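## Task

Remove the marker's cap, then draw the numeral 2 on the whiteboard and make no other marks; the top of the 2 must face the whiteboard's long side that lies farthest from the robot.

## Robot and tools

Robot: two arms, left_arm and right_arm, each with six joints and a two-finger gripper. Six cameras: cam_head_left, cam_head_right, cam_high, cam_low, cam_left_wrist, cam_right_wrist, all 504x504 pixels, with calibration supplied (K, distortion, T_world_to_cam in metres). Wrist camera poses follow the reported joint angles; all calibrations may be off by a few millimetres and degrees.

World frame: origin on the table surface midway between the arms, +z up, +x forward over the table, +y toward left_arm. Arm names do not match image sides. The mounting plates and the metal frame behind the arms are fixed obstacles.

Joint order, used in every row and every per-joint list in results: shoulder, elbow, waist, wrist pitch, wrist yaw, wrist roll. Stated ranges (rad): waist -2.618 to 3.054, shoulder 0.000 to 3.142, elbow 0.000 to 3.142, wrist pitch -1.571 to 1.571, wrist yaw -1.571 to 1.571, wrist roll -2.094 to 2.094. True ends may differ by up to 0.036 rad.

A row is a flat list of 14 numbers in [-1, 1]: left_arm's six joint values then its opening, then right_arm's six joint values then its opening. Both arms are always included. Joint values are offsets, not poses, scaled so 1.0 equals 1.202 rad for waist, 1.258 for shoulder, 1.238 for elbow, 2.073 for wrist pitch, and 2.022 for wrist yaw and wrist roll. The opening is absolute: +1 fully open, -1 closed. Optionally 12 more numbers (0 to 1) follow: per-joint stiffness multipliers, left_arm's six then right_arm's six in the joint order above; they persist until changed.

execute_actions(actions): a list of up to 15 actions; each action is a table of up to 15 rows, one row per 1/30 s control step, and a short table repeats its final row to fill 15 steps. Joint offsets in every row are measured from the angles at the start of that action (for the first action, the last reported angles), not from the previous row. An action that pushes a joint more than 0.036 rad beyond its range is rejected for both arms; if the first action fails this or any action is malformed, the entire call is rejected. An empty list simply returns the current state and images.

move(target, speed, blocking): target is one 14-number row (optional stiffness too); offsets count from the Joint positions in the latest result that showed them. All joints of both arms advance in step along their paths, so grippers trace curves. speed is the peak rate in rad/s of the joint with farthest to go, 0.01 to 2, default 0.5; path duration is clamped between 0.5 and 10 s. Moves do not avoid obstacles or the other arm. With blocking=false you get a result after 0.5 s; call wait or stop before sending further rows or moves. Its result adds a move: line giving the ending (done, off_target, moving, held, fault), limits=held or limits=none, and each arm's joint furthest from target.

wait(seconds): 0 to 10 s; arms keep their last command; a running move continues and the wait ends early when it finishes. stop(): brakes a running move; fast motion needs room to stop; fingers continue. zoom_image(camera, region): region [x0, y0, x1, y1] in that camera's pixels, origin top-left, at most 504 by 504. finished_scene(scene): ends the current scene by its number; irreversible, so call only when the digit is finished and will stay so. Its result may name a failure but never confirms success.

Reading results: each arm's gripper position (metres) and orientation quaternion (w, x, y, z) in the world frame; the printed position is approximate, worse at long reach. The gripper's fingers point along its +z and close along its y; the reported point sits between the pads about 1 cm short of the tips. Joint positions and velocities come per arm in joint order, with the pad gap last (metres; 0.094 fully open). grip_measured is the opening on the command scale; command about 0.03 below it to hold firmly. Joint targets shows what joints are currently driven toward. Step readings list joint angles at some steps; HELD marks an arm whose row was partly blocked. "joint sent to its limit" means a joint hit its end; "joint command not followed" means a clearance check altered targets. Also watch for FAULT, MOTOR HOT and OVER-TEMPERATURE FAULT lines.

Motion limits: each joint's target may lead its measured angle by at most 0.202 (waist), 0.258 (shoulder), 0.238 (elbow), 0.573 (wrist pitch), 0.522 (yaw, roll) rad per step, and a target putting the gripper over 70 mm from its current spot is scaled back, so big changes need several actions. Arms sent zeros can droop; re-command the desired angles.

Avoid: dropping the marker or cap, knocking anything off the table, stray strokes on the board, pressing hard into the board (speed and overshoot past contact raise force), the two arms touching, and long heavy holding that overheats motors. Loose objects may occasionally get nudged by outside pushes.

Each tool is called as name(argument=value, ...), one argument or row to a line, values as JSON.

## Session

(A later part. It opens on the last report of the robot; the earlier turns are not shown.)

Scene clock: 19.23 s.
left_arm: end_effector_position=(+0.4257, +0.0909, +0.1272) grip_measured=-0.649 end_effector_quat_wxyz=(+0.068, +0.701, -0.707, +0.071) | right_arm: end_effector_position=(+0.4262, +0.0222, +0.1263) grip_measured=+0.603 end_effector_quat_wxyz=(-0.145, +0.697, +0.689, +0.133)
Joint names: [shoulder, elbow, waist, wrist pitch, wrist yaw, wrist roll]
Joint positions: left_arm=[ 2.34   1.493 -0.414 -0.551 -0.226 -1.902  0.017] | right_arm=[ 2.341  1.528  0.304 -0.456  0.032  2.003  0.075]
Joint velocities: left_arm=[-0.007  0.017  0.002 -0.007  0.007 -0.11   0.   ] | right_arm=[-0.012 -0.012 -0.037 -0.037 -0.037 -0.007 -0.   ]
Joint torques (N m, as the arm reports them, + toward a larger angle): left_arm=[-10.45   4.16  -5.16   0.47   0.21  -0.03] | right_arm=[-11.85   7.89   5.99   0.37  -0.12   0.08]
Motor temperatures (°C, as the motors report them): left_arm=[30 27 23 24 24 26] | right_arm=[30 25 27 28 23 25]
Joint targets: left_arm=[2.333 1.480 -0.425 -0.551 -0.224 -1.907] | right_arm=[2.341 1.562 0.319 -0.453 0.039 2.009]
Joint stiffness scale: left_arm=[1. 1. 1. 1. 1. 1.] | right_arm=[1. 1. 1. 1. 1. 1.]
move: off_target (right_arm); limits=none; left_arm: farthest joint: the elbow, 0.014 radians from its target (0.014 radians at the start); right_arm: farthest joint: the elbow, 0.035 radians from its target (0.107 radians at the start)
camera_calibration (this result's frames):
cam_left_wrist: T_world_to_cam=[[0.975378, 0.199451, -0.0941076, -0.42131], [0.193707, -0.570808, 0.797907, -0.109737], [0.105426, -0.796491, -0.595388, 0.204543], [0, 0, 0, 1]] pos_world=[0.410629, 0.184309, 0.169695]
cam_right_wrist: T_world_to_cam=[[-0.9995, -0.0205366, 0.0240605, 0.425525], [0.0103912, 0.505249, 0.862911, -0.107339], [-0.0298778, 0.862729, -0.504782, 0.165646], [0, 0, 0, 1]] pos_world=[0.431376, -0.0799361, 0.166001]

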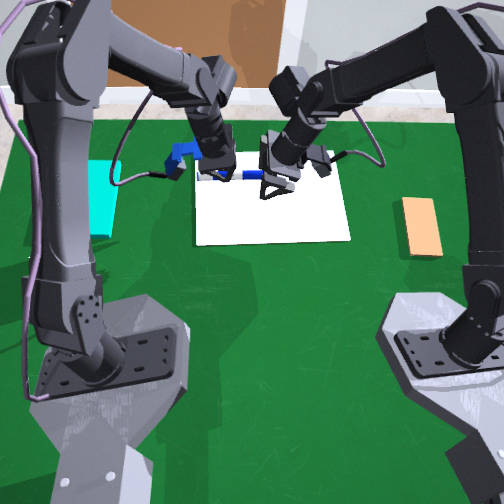

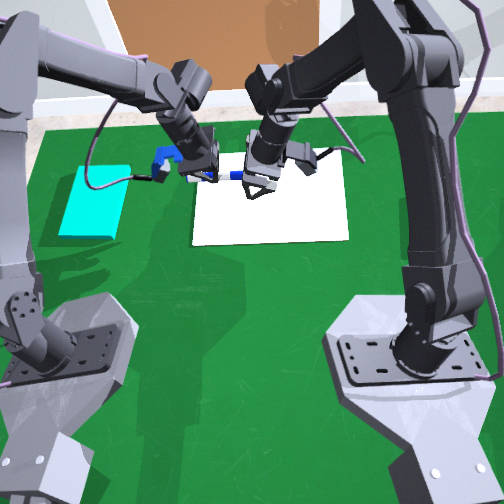

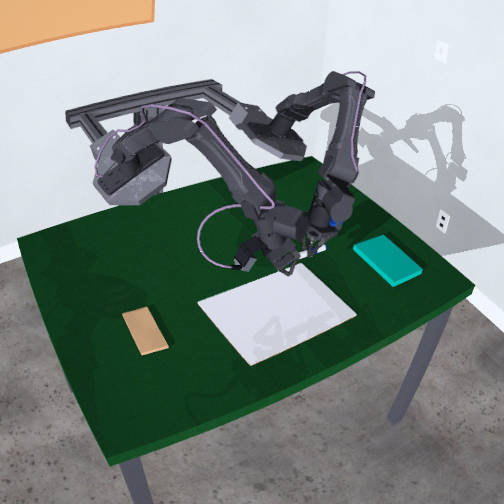

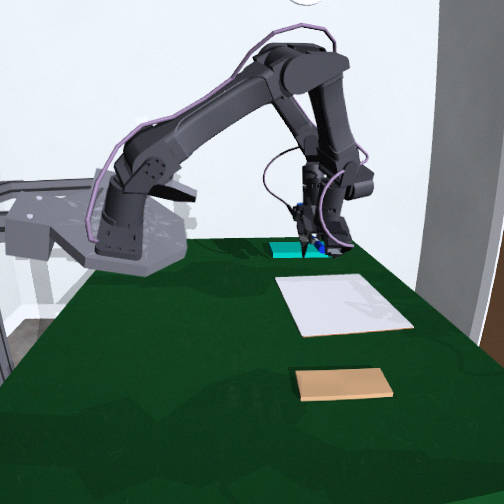

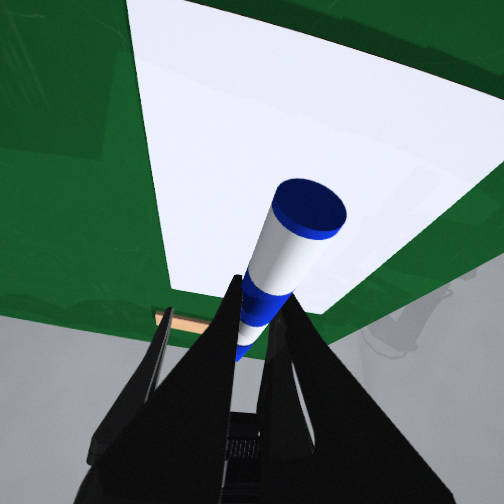

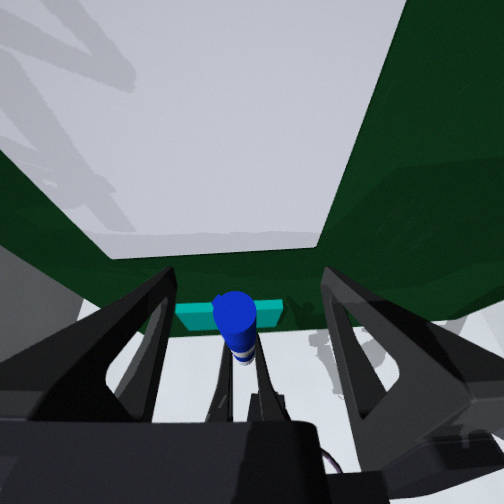

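execute_actions(
  actions=[
    [[-0.006,-0.011,-0.009,0,0.001,-0.003,-0.74,-0.009,0.045,0.014,-0.013,0.003,0.003,0.4],[-0.006,-0.011,-0.009,0,0.001,-0.003,-0.74,-0.018,0.062,0.016,-0.027,0.003,0.003,0.2]],
  ],
)

Scene clock: 20.17 s.
left_arm: end_effector_position=(+0.4257, +0.0909, +0.1272) grip_measured=-0.649 end_effector_quat_wxyz=(+0.068, +0.701, -0.707, +0.071) | right_arm: end_effector_position=(+0.4384, +0.0236, +0.1362) grip_measured=+0.203 end_effector_quat_wxyz=(-0.143, +0.698, +0.688, +0.138)
Joint names: [shoulder, elbow, waist, wrist pitch, wrist yaw, wrist roll]
Joint positions: left_arm=[ 2.34   1.493 -0.414 -0.551 -0.226 -1.902  0.017] | right_arm=[ 2.341  1.581  0.304 -0.496  0.032  2.003  0.056]
Joint velocities: left_arm=[ 0.007 -0.017  0.017  0.007 -0.022 -0.007  0.   ] | right_arm=[-0.002 -0.037 -0.022  0.007 -0.037 -0.066 -0.001]
Joint torques (N m, as the arm reports them, + toward a larger angle): left_arm=[-10.45   4.16  -5.16   0.47   0.21  -0.05] | right_arm=[-13.9    7.23   6.54   0.22  -0.14   0.07]
Motor temperatures (°C, as the motors report them): left_arm=[31 27 23 24 24 26] | right_arm=[30 25 27 28 23 25]
Joint targets: left_arm=[2.333 1.480 -0.425 -0.551 -0.224 -1.908] | right_arm=[2.319 1.605 0.324 -0.512 0.038 2.009]
Joint stiffness scale: left_arm=[1. 1. 1. 1. 1. 1.] | right_arm=[1. 1. 1. 1. 1. 1.]
Step readings (joint positions):
0: left_arm=[2.340 1.493 -0.414 -0.551 -0.226 -1.902] | right_arm=[2.341 1.528 0.304 -0.456 0.032 2.003]
1: left_arm=[2.340 1.493 -0.414 -0.551 -0.226 -1.902] | right_arm=[2.341 1.532 0.304 -0.460 0.032 2.003]
2: left_arm=[2.340 1.493 -0.414 -0.551 -0.226 -1.902] | right_arm=[2.341 1.540 0.304 -0.470 0.032 2.003]
4: left_arm=[2.340 1.493 -0.414 -0.551 -0.226 -1.902] | right_arm=[2.341 1.560 0.304 -0.485 0.032 2.003]
8: left_arm=[2.340 1.493 -0.414 -0.551 -0.226 -1.902] | right_arm=[2.341 1.581 0.304 -0.485 0.032 2.003]
15: Joint positions above
camera_calibration (this result's frames):
cam_left_wrist: T_world_to_cam=[[0.975378, 0.199451, -0.0941076, -0.42131], [0.193707, -0.570808, 0.797907, -0.109737], [0.105426, -0.796491, -0.595388, 0.204543], [0, 0, 0, 1]] pos_world=[0.410629, 0.184309, 0.169695]
cam_right_wrist: T_world_to_cam=[[-0.999788, -0.015408, 0.0136923, 0.438938], [0.00413569, 0.50081, 0.865547, -0.11419], [-0.0201936, 0.86542, -0.50064, 0.164969], [0, 0, 0, 1]] pos_world=[0.442648, -0.0788164, 0.175417]

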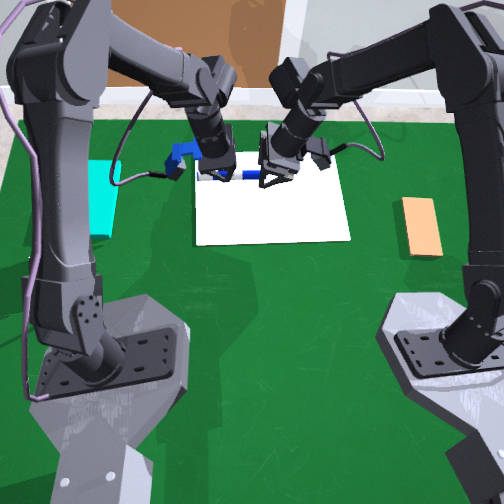

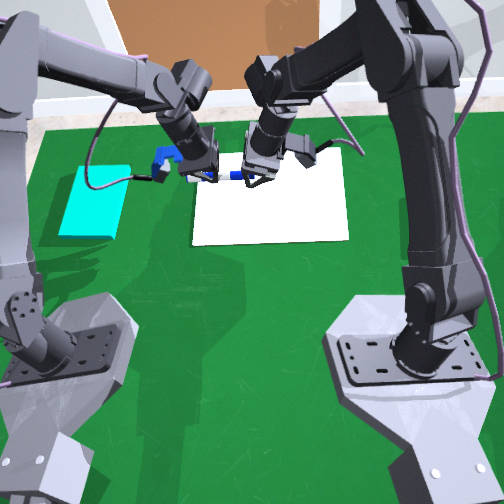

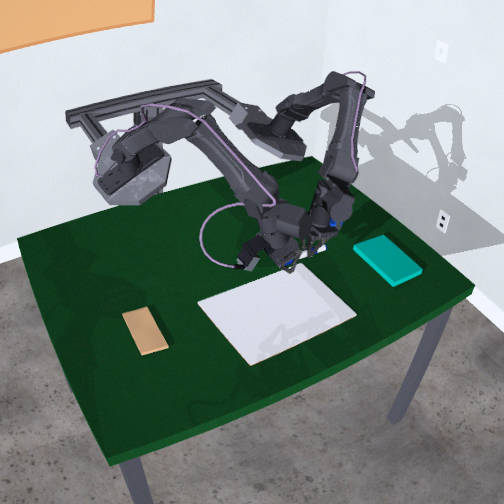

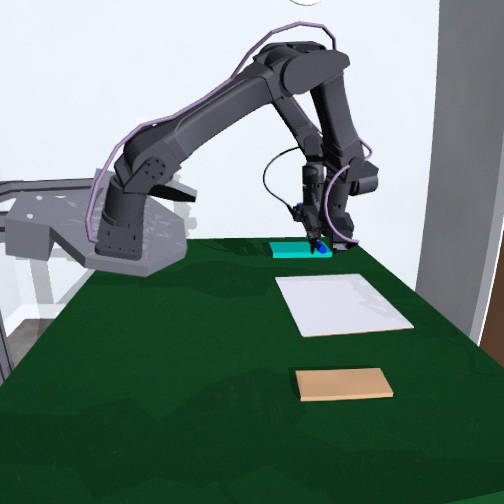

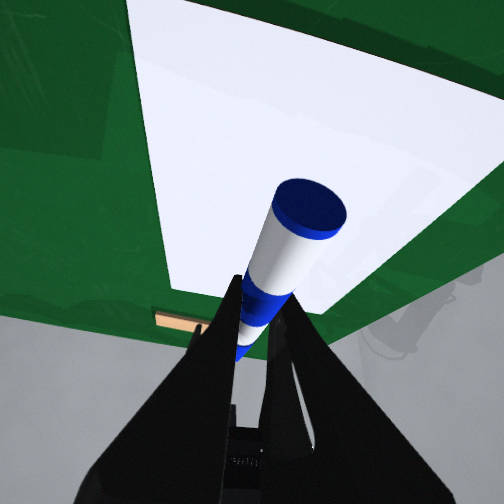

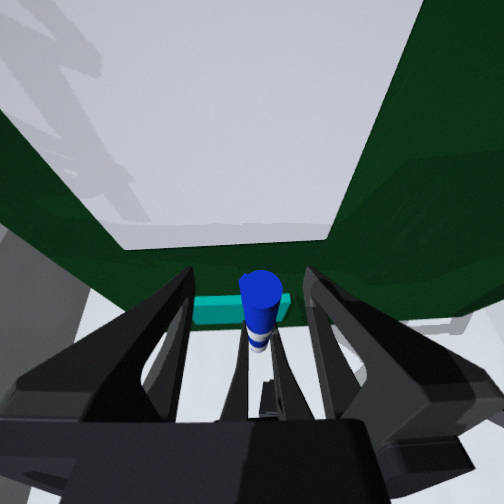

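execute_actions(
  actions=[
    [[-0.006,-0.011,-0.009,0,0.001,-0.003,-0.74,-0.016,0.02,0.016,-0.008,0.003,0.003,-0.3],[-0.006,-0.011,-0.009,0,0.001,-0.003,-0.74,-0.016,0.02,0.016,-0.008,0.003,0.003,-0.55]],
    [[-0.006,-0.011,-0.009,0,0.001,-0.003,-0.74,-0.016,0.02,0.016,-0.008,0.003,0.003,-0.72]],
  ],
)

Scene clock: 21.57 s.
left_arm: end_effector_position=(+0.4276, +0.0903, +0.1274) grip_measured=-0.649 end_effector_quat_wxyz=(+0.067, +0.702, -0.705, +0.075) | right_arm: end_effector_position=(+0.4358, +0.0225, +0.1358) grip_measured=-0.611 end_effector_quat_wxyz=(-0.145, +0.698, +0.689, +0.133)
Joint names: [shoulder, elbow, waist, wrist pitch, wrist yaw, wrist roll]
Joint positions: left_arm=[ 2.34   1.493 -0.414 -0.542 -0.227 -1.904  0.017] | right_arm=[ 2.341  1.581  0.304 -0.507  0.032  2.004  0.018]
Joint velocities: left_arm=[ 0.002  0.022  0.002 -0.051 -0.007  0.007  0.   ] | right_arm=[-0.027 -0.012 -0.007 -0.081  0.051  0.007 -0.001]
Joint torques (N m, as the arm reports them, + toward a larger angle): left_arm=[-10.48   4.2   -5.16   0.44   0.21  -0.02] | right_arm=[-13.64   7.24   6.48   0.18  -0.13   0.09]
Motor temperatures (°C, as the motors report them): left_arm=[31 27 23 24 24 26] | right_arm=[30 25 27 28 23 25]
Joint targets: left_arm=[2.333 1.480 -0.425 -0.545 -0.225 -1.909] | right_arm=[2.321 1.605 0.324 -0.521 0.038 2.009]
Joint stiffness scale: left_arm=[1. 1. 1. 1. 1. 1.] | right_arm=[1. 1. 1. 1. 1. 1.]
Step readings (joint positions; steps 1 to 15: 1st action; 16 to 30: 2nd action):
0: left_arm=[2.340 1.493 -0.414 -0.551 -0.226 -1.902] | right_arm=[2.341 1.581 0.304 -0.498 0.032 2.003]
1: left_arm=[2.340 1.493 -0.414 -0.551 -0.226 -1.902] | right_arm=[2.341 1.581 0.304 -0.498 0.032 2.003]
2: left_arm=[2.340 1.493 -0.414 -0.551 -0.226 -1.902] | right_arm=[2.341 1.581 0.304 -0.498 0.032 2.003]
4: left_arm=[2.340 1.493 -0.414 -0.546 -0.227 -1.903] | right_arm=[2.341 1.581 0.304 -0.503 0.032 2.003]
8: left_arm=[2.340 1.493 -0.414 -0.545 -0.227 -1.903] | right_arm=[2.341 1.581 0.304 -0.504 0.032 2.003]
15: left_arm=[2.340 1.493 -0.414 -0.545 -0.227 -1.903] | right_arm=[2.341 1.581 0.304 -0.504 0.032 2.003]
16: left_arm=[2.340 1.493 -0.414 -0.543 -0.227 -1.904] | right_arm=[2.341 1.581 0.304 -0.506 0.032 2.003]
17: left_arm=[2.340 1.493 -0.414 -0.543 -0.227 -1.904] | right_arm=[2.341 1.581 0.304 -0.507 0.032 2.004]
19: left_arm=[2.340 1.493 -0.414 -0.542 -0.227 -1.904] | right_arm=[2.341 1.581 0.304 -0.507 0.032 2.004]
23: left_arm=[2.340 1.493 -0.414 -0.542 -0.227 -1.904] | right_arm=[2.341 1.581 0.304 -0.507 0.032 2.004]
30: Joint positions above
camera_calibration (this result's frames):
cam_left_wrist: T_world_to_cam=[[0.974783, 0.205082, -0.0879707, -0.424119], [0.191695, -0.567742, 0.800576, -0.110323], [0.114239, -0.797252, -0.592739, 0.1999], [0, 0, 0, 1]] pos_world=[0.411736, 0.183715, 0.169501]
cam_right_wrist: T_world_to_cam=[[-0.999538, -0.0194008, 0.0233977, 0.434991], [0.0104061, 0.504847, 0.863146, -0.115773], [-0.028558, 0.862991, -0.504411, 0.169844], [0, 0, 0, 1]] pos_world=[0.440845, -0.0796872, 0.175423]

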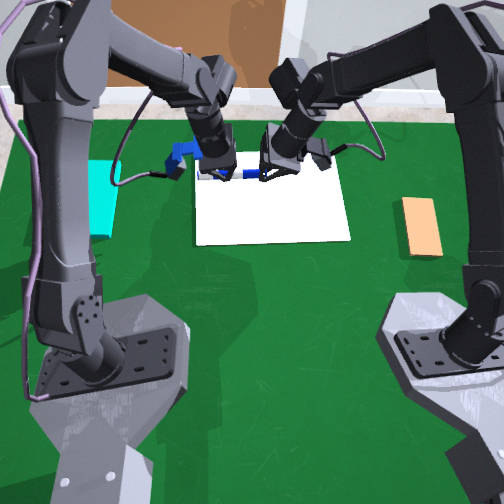

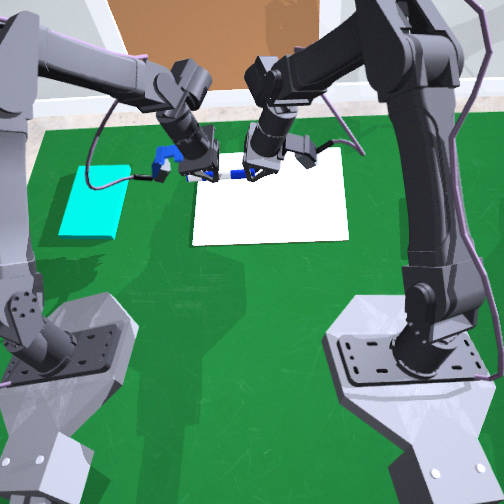

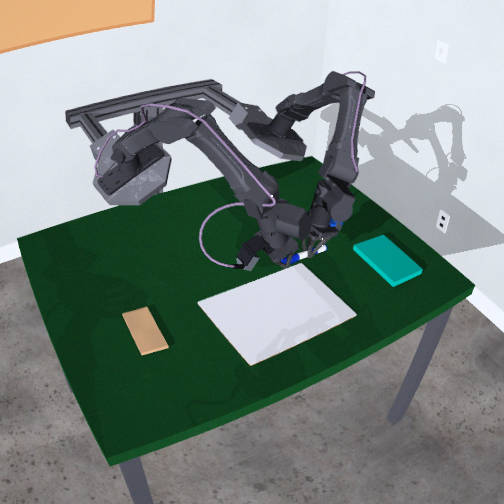

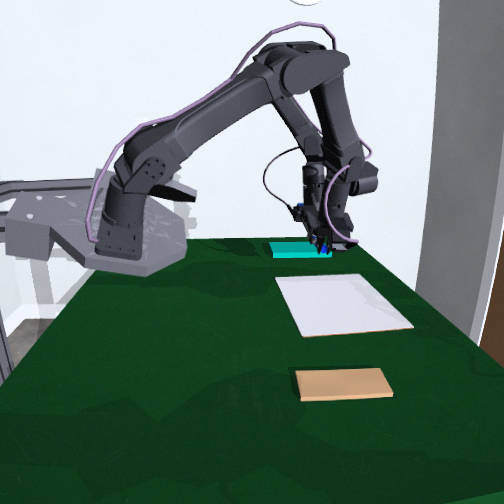

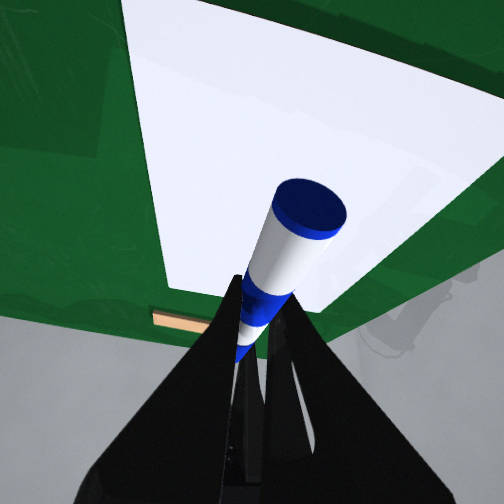

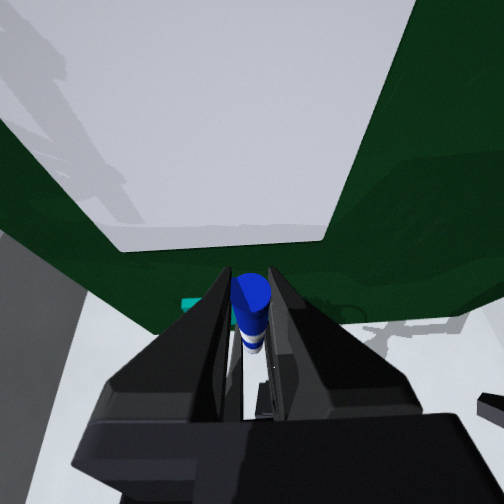

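execute_actions(
  actions=[
    [[-0.006,-0.011,0.0,-0.01,-0.02,-0.003,-0.75,-0.03,0.0,-0.02,-0.015,0.02,0.003,-0.73],[-0.006,-0.011,0.01,-0.015,-0.035,-0.003,-0.75,-0.045,-0.02,-0.045,-0.02,0.035,0.003,-0.73],[-0.006,-0.011,0.02,-0.02,-0.05,-0.003,-0.75,-0.06,-0.04,-0.07,-0.025,0.05,0.003,-0.73]],
    [[-0.006,-0.011,0.025,-0.02,-0.05,-0.003,-0.75,-0.07,-0.06,-0.085,-0.025,0.05,0.003,-0.73],[-0.006,-0.011,0.03,-0.02,-0.05,-0.003,-0.75,-0.08,-0.075,-0.10,-0.025,0.05,0.003,-0.73]],
  ],
)

Scene clock: 23.10 s.
left_arm: end_effector_position=(+0.4321, +0.1557, +0.1107) grip_measured=-0.649 end_effector_quat_wxyz=(-0.001, +0.727, -0.687, +0.000) | right_arm: end_effector_position=(+0.4426, -0.1270, +0.1058) grip_measured=-0.611 end_effector_quat_wxyz=(-0.065, +0.781, +0.621, +0.027)
Joint names: [shoulder, elbow, waist, wrist pitch, wrist yaw, wrist roll]
Joint positions: left_arm=[ 2.34   1.493 -0.336 -0.591 -0.404 -1.905  0.016] | right_arm=[ 2.233  1.468  0.066 -0.578  0.21   2.004  0.018]
Joint velocities: left_arm=[ 0.007 -0.002 -0.002 -0.022 -0.051  0.007 -0.   ] | right_arm=[-0.022  0.007  0.051  0.051  0.066 -0.007  0.001]
Joint torques (N m, as the arm reports them, + toward a larger angle): left_arm=[-10.45   3.96  -5.15   0.11  -0.06  -0.05] | right_arm=[-14.34   3.47   5.03  -0.08   0.07   0.1 ]
Motor temperatures (°C, as the motors report them): left_arm=[31 27 23 24 24 26] | right_arm=[31 25 27 27 23 25]
Joint targets: left_arm=[2.333 1.480 -0.346 -0.607 -0.416 -1.911] | right_arm=[2.199 1.453 0.081 -0.594 0.222 2.010]
Joint stiffness scale: left_arm=[1. 1. 1. 1. 1. 1.] | right_arm=[1. 1. 1. 1. 1. 1.]
Step readings (joint positions; steps 1 to 15: 1st action; 16 to 30: 2nd action):
0: left_arm=[2.340 1.493 -0.414 -0.542 -0.227 -1.904] | right_arm=[2.341 1.581 0.304 -0.507 0.032 2.004]
1: left_arm=[2.340 1.493 -0.414 -0.543 -0.229 -1.904] | right_arm=[2.341 1.581 0.302 -0.508 0.034 2.004]
2: left_arm=[2.340 1.493 -0.414 -0.542 -0.232 -1.905] | right_arm=[2.340 1.580 0.298 -0.509 0.034 2.004]
4: left_arm=[2.340 1.493 -0.413 -0.543 -0.250 -1.905] | right_arm=[2.325 1.562 0.280 -0.512 0.045 2.004]
8: left_arm=[2.340 1.493 -0.390 -0.558 -0.292 -1.905] | right_arm=[2.301 1.546 0.214 -0.536 0.095 2.004]
15: left_arm=[2.340 1.493 -0.382 -0.566 -0.315 -1.905] | right_arm=[2.300 1.546 0.201 -0.543 0.121 2.004]
16: left_arm=[2.340 1.493 -0.380 -0.568 -0.327 -1.905] | right_arm=[2.293 1.537 0.194 -0.539 0.128 2.004]
17: left_arm=[2.340 1.493 -0.376 -0.572 -0.341 -1.905] | right_arm=[2.279 1.515 0.180 -0.540 0.137 2.004]
19: left_arm=[2.340 1.493 -0.361 -0.579 -0.364 -1.905] | right_arm=[2.249 1.478 0.128 -0.560 0.159 2.004]
23: left_arm=[2.340 1.493 -0.337 -0.587 -0.393 -1.905] | right_arm=[2.234 1.468 0.049 -0.576 0.201 2.004]
30: Joint positions above
camera_calibration (this result's frames):
cam_left_wrist: T_world_to_cam=[[0.959354, 0.276972, -0.054096, -0.451669], [0.240769, -0.70332, 0.668859, -0.0462503], [0.147209, -0.654697, -0.741419, 0.221637], [0, 0, 0, 1]] pos_world=[0.411819, 0.237676, 0.170827]
cam_right_wrist: T_world_to_cam=[[-0.977493, 0.195237, 0.0799386, 0.451168], [0.195007, 0.691582, 0.695475, -0.0547635], [0.0804986, 0.695411, -0.714089, 0.236518], [0, 0, 0, 1]] pos_world=[0.432653, -0.214689, 0.170916]

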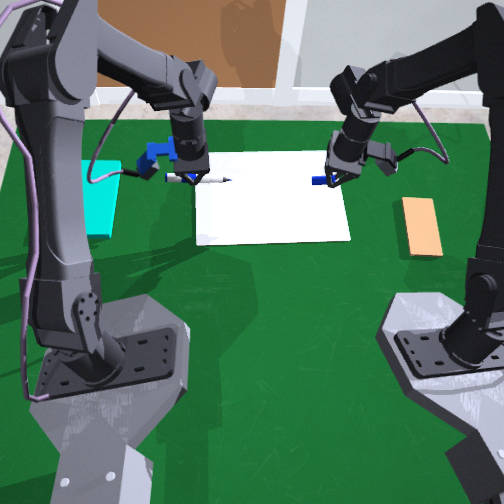

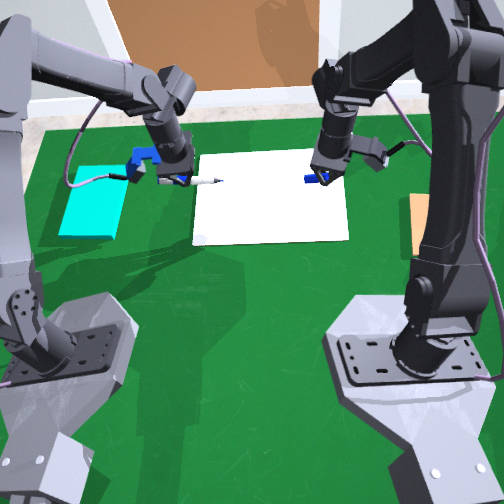

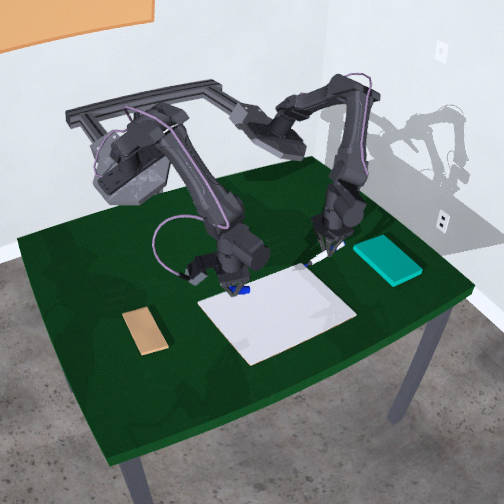

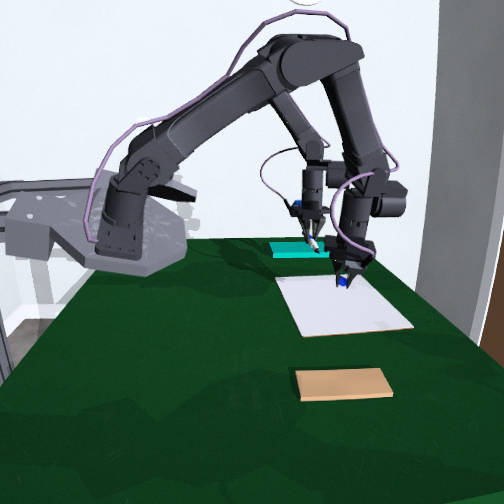

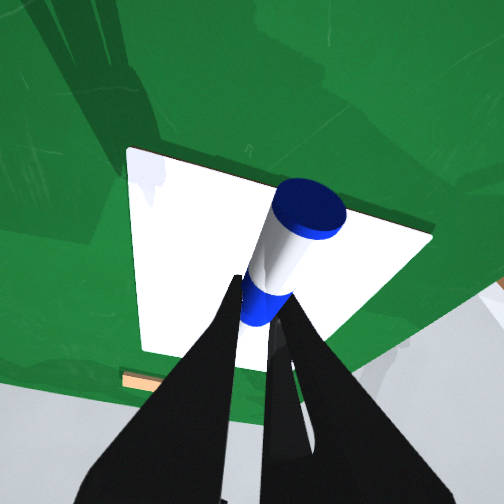

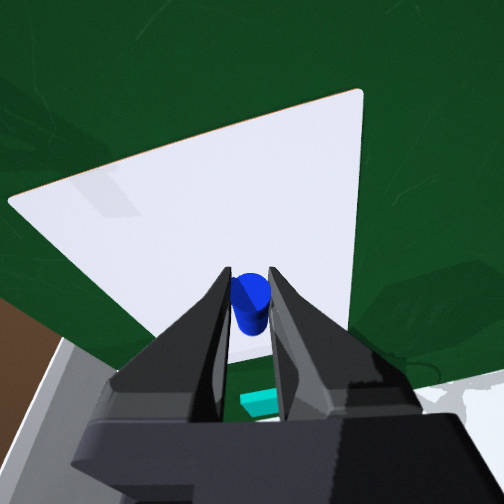

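move(
  target=[-0.05,-0.1,0,0.25,0.2,0.95,-0.75,-0.25,0,-0.3,-0.15,-0.1,0,-0.73],
  speed=1.4,
)

Scene clock: 28.00 s.
left_arm: end_effector_position=(+0.5017, +0.0738, +0.1446) grip_measured=-0.648 end_effector_quat_wxyz=(+0.191, +0.091, +0.953, -0.217) | right_arm: end_effector_position=(+0.4304, -0.2750, +0.1714) grip_measured=-0.611 end_effector_quat_wxyz=(-0.133, +0.871, +0.473, +0.019)
Joint names: [shoulder, elbow, waist, wrist pitch, wrist yaw, wrist roll]
Joint positions: left_arm=[ 2.296  1.387 -0.336 -0.079 -0.011  0.007  0.017] | right_arm=[ 1.952  1.468 -0.295 -0.871  0.01   2.004  0.018]
Joint velocities: left_arm=[ 0.002  0.002 -0.012  0.022 -0.022 -0.037  0.   ] | right_arm=[-0.002  0.017  0.002 -0.051  0.051 -0.007 -0.001]
Joint torques (N m, as the arm reports them, + toward a larger angle): left_arm=[-11.44   4.17  -4.21   1.19   0.45   0.11] | right_arm=[-14.02   5.23   2.35  -0.32  -0.15   0.02]
Motor temperatures (°C, as the motors report them): left_arm=[32 27 24 24 24 26] | right_arm=[33 25 27 27 23 25]
Joint targets: left_arm=[2.277 1.370 -0.336 -0.072 0.000 0.016] | right_arm=[1.918 1.468 -0.295 -0.889 0.008 2.004]
Joint stiffness scale: left_arm=[1. 1. 1. 1. 1. 1.] | right_arm=[1. 1. 1. 1. 1. 1.]
move: off_target (right_arm); limits=none; left_arm: farthest joint: the shoulder, 0.019 radians from its target (0.063 radians at the start); right_arm: farthest joint: the shoulder, 0.034 radians from its target (0.315 radians at the start)
camera_calibration (this result's frames):
cam_left_wrist: T_world_to_cam=[[-0.0281055, -0.91067, 0.412177, 0.0217319], [-0.919593, 0.185201, 0.346481, 0.419906], [-0.391865, -0.369297, -0.842651, 0.446897], [0, 0, 0, 1]] pos_world=[0.561877, 0.107062, 0.222132]
cam_right_wrist: T_world_to_cam=[[-0.840954, 0.492619, 0.22388, 0.461188], [0.486971, 0.508616, 0.710049, -0.174085], [0.235915, 0.706141, -0.667614, 0.315405], [0, 0, 0, 1]] pos_world=[0.398203, -0.361368, 0.230927]

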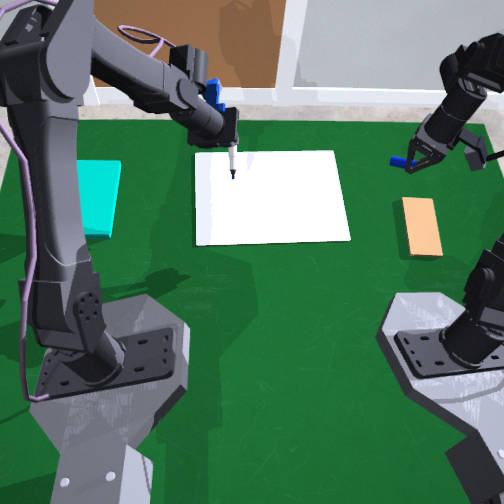

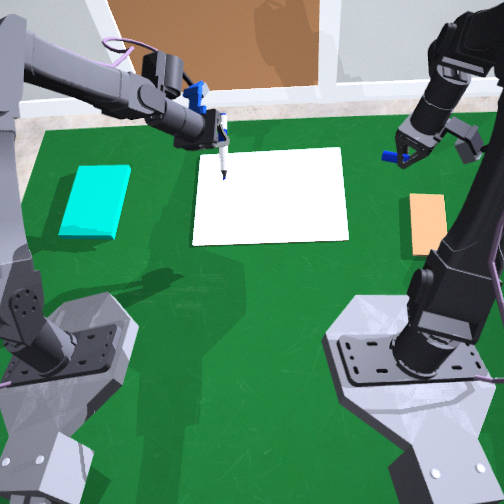

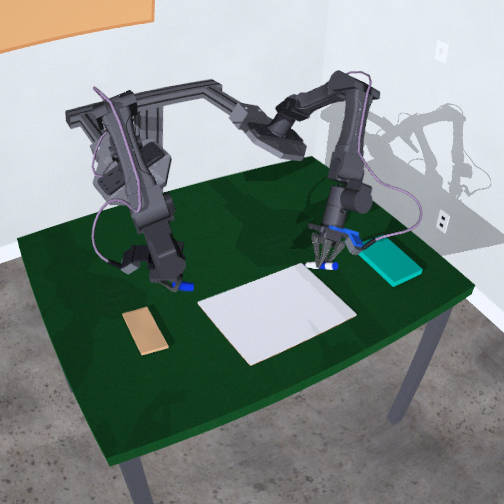

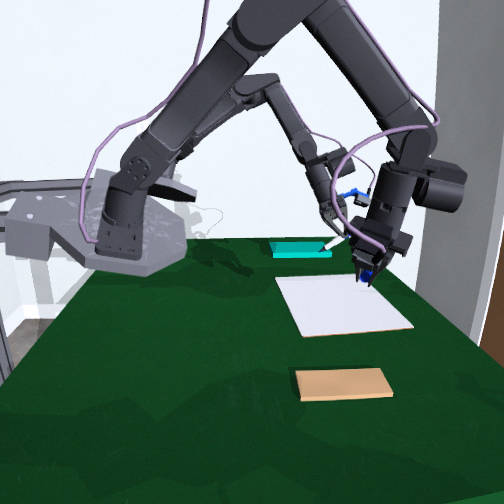

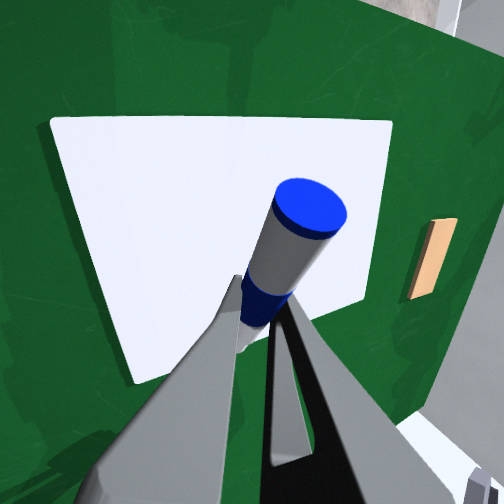

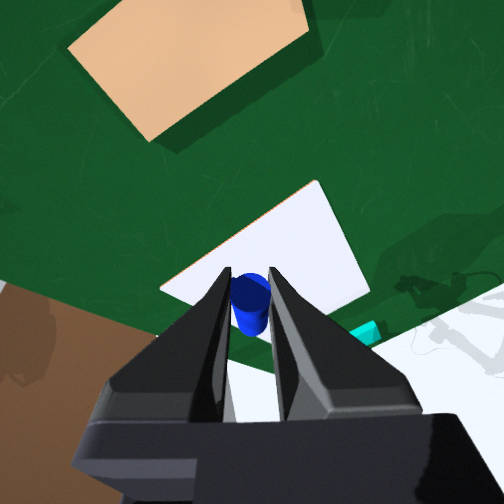

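move(
  target=[0.17,-0.263,-0.025,0.51,0.005,0.232,-0.75,-0.02,0,0,0,0,0,-0.73],
  speed=1.0,
)

Scene clock: 30.20 s.
left_arm: end_effector_position=(+0.5125, +0.0528, +0.1266) grip_measured=-0.648 end_effector_quat_wxyz=(+0.476, +0.232, +0.838, -0.131) | right_arm: end_effector_position=(+0.4307, -0.2751, +0.1714) grip_measured=-0.611 end_effector_quat_wxyz=(-0.133, +0.871, +0.473, +0.020)
Joint names: [shoulder, elbow, waist, wrist pitch, wrist yaw, wrist roll]
Joint positions: left_arm=[ 2.505  1.074 -0.352  0.972 -0.011  0.469  0.017] | right_arm=[ 1.952  1.468 -0.295 -0.87   0.01   2.004  0.018]
Joint velocities: left_arm=[-0.007 -0.027 -0.002 -0.051  0.051  0.007 -0.001] | right_arm=[ 0.017  0.002 -0.007 -0.022 -0.066 -0.007 -0.   ]
Joint torques (N m, as the arm reports them, + toward a larger angle): left_arm=[-9.03  2.79 -5.16  1.91  0.43  0.12] | right_arm=[-13.28   5.22   2.34  -0.14  -0.13   0.02]
Motor temperatures (°C, as the motors report them): left_arm=[32 27 24 24 24 26] | right_arm=[33 25 27 27 23 25]
Joint targets: left_arm=[2.510 1.061 -0.366 0.978 -0.001 0.476] | right_arm=[1.927 1.468 -0.295 -0.871 0.010 2.004]
Joint stiffness scale: left_arm=[1. 1. 1. 1. 1. 1.] | right_arm=[1. 1. 1. 1. 1. 1.]
move: off_target (right_arm); limits=none; left_arm: farthest joint: the waist, 0.014 radians from its target (0.030 radians at the start); right_arm: farthest joint: the shoulder, 0.026 radians from its target (0.026 radians at the start)
camera_calibration (this result's frames):
cam_left_wrist: T_world_to_cam=[[-0.360947, -0.918452, 0.161751, 0.213048], [-0.91105, 0.310209, -0.271584, 0.507246], [0.19926, -0.245391, -0.948725, 0.132212], [0, 0, 0, 1]] pos_world=[0.512681, 0.0707664, 0.228732]
cam_right_wrist: T_world_to_cam=[[-0.841096, 0.492985, 0.222536, 0.461928], [0.486123, 0.508601, 0.710641, -0.173948], [0.237153, 0.705897, -0.667434, 0.314687], [0, 0, 0, 1]] pos_world=[0.398457, -0.36139, 0.230852]

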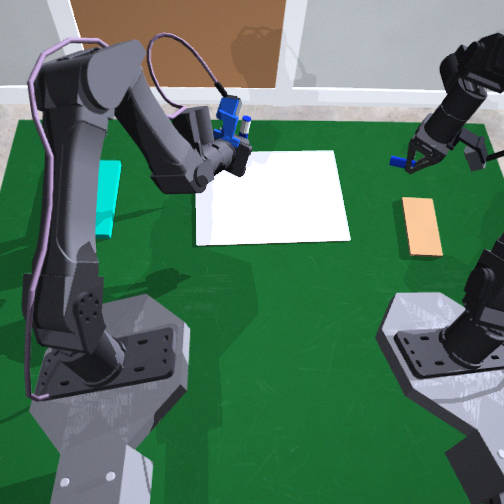

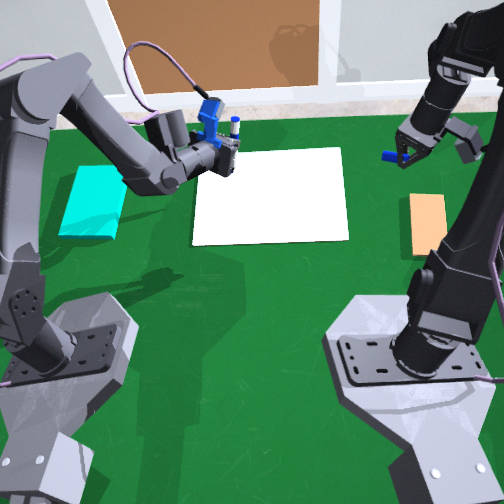

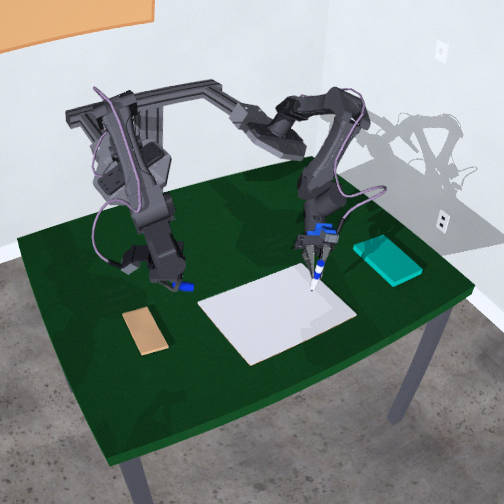

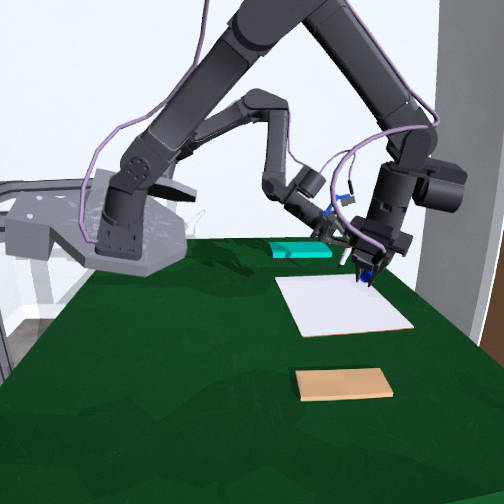

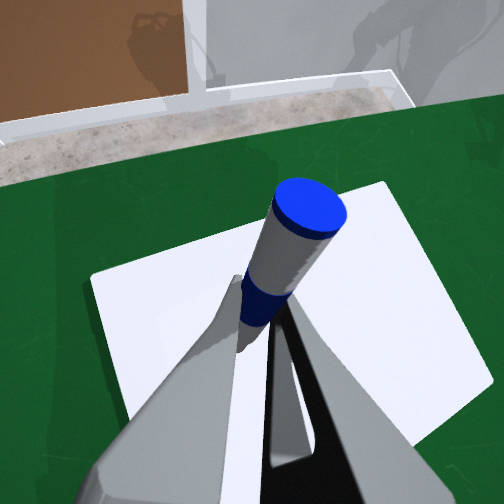

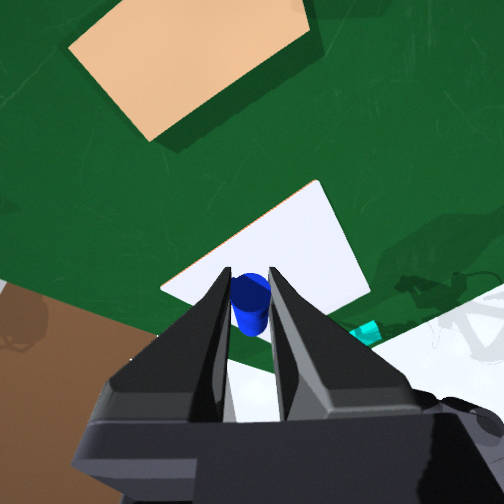

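move(
  target=[0.088,0.06,0.012,0.02,0.005,0.003,-0.75,-0.02,0,0,0,0,0,-0.73],
  speed=0.3,
)

zoom_image(
  camera="cam_low",
  region=[280,220,420,320],
)

Scene clock: 31.50 s.
left_arm: end_effector_position=(+0.5071, +0.0493, +0.0941) grip_measured=-0.648 end_effector_quat_wxyz=(+0.466, +0.230, +0.844, -0.129) | right_arm: end_effector_position=(+0.4310, -0.2751, +0.1713) grip_measured=-0.611 end_effector_quat_wxyz=(-0.132, +0.871, +0.473, +0.021)
Joint names: [shoulder, elbow, waist, wrist pitch, wrist yaw, wrist roll]
Joint positions: left_arm=[ 2.61   1.123 -0.337  1.008 -0.011  0.469  0.017] | right_arm=[ 1.952  1.468 -0.295 -0.869  0.01   2.004  0.018]
Joint velocities: left_arm=[-0.007  0.007  0.007 -0.007  0.051 -0.022  0.   ] | right_arm=[ 0.002 -0.002  0.002 -0.022  0.051  0.007  0.   ]
Joint torques (N m, as the arm reports them, + toward a larger angle): left_arm=[-9.05  5.06 -4.28  1.83  0.44  0.08] | right_arm=[-13.26   5.21   2.43  -0.15  -0.15   0.02]
Motor temperatures (°C, as the motors report them): left_arm=[32 27 24 24 24 26] | right_arm=[33 25 27 27 23 25]
Joint targets: left_arm=[2.616 1.148 -0.338 1.014 -0.001 0.475] | right_arm=[1.927 1.468 -0.295 -0.870 0.010 2.004]
Joint stiffness scale: left_arm=[1. 1. 1. 1. 1. 1.] | right_arm=[1. 1. 1. 1. 1. 1.]
move: off_target (left_arm, right_arm); limits=none; left_arm: farthest joint: the elbow, 0.025 radians from its target (0.074 radians at the start); right_arm: farthest joint: the shoulder, 0.026 radians from its target (0.026 radians at the start)
camera_calibration (this result's frames):
cam_left_wrist: T_world_to_cam=[[-0.35162, -0.922093, 0.161582, 0.208572], [-0.918753, 0.306794, -0.248536, 0.496444], [0.1796, -0.235844, -0.95505, 0.11167], [0, 0, 0, 1]] pos_world=[0.509392, 0.0663528, 0.196333]
cam_right_wrist: T_world_to_cam=[[-0.841202, 0.49326, 0.221528, 0.462483], [0.485486, 0.50859, 0.711084, -0.173846], [0.238082, 0.705713, -0.667297, 0.314148], [0, 0, 0, 1]] pos_world=[0.398648, -0.361406, 0.230796]

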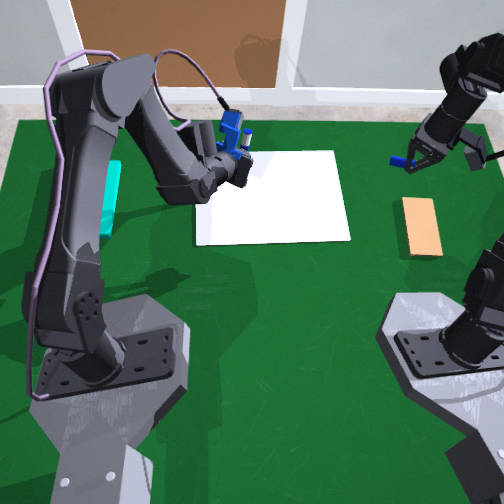

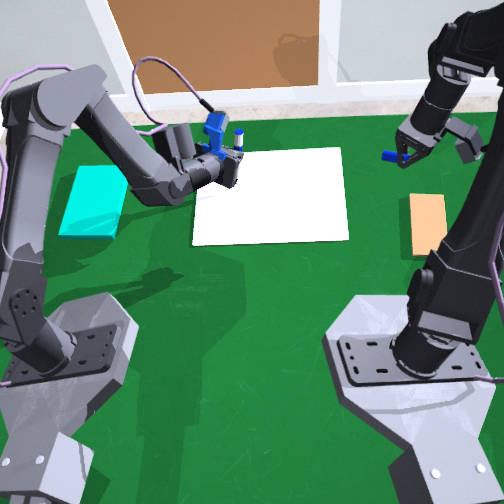

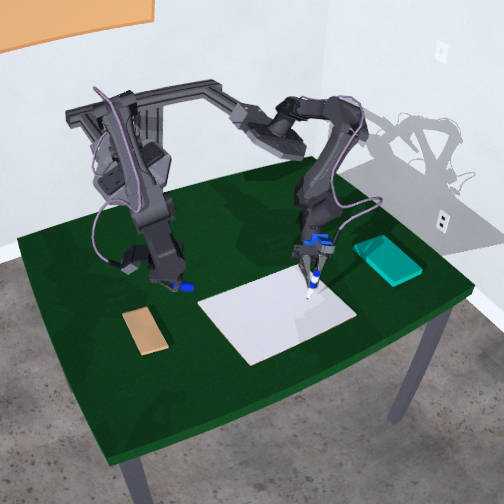

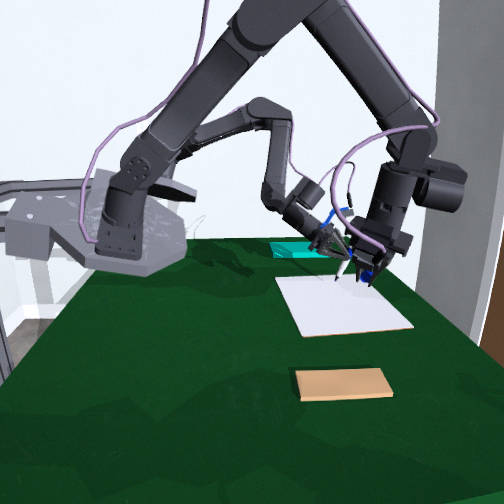

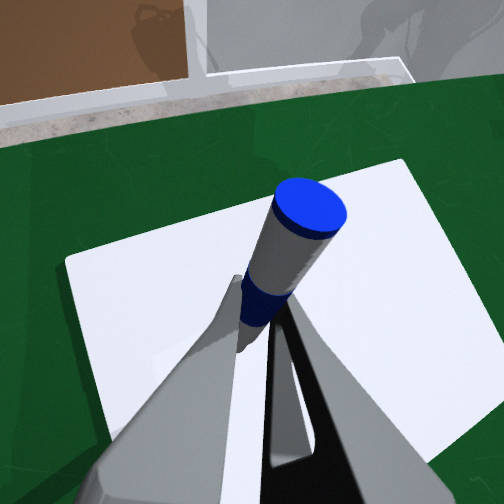

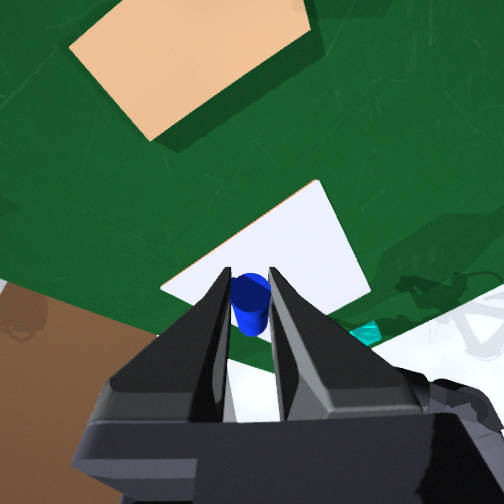

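Region (280, 220, 420, 320) of cam_low's 504x504 image, scaled by 3.600, with more detail than that image has; it fills the top 360 rows of this view, and the rest is white.

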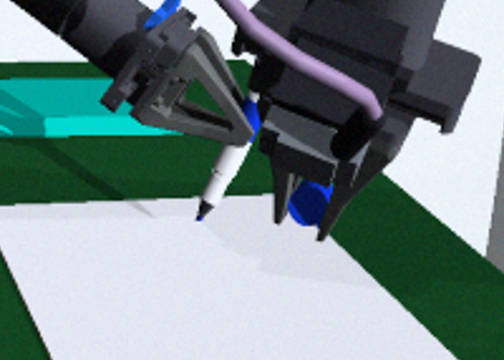

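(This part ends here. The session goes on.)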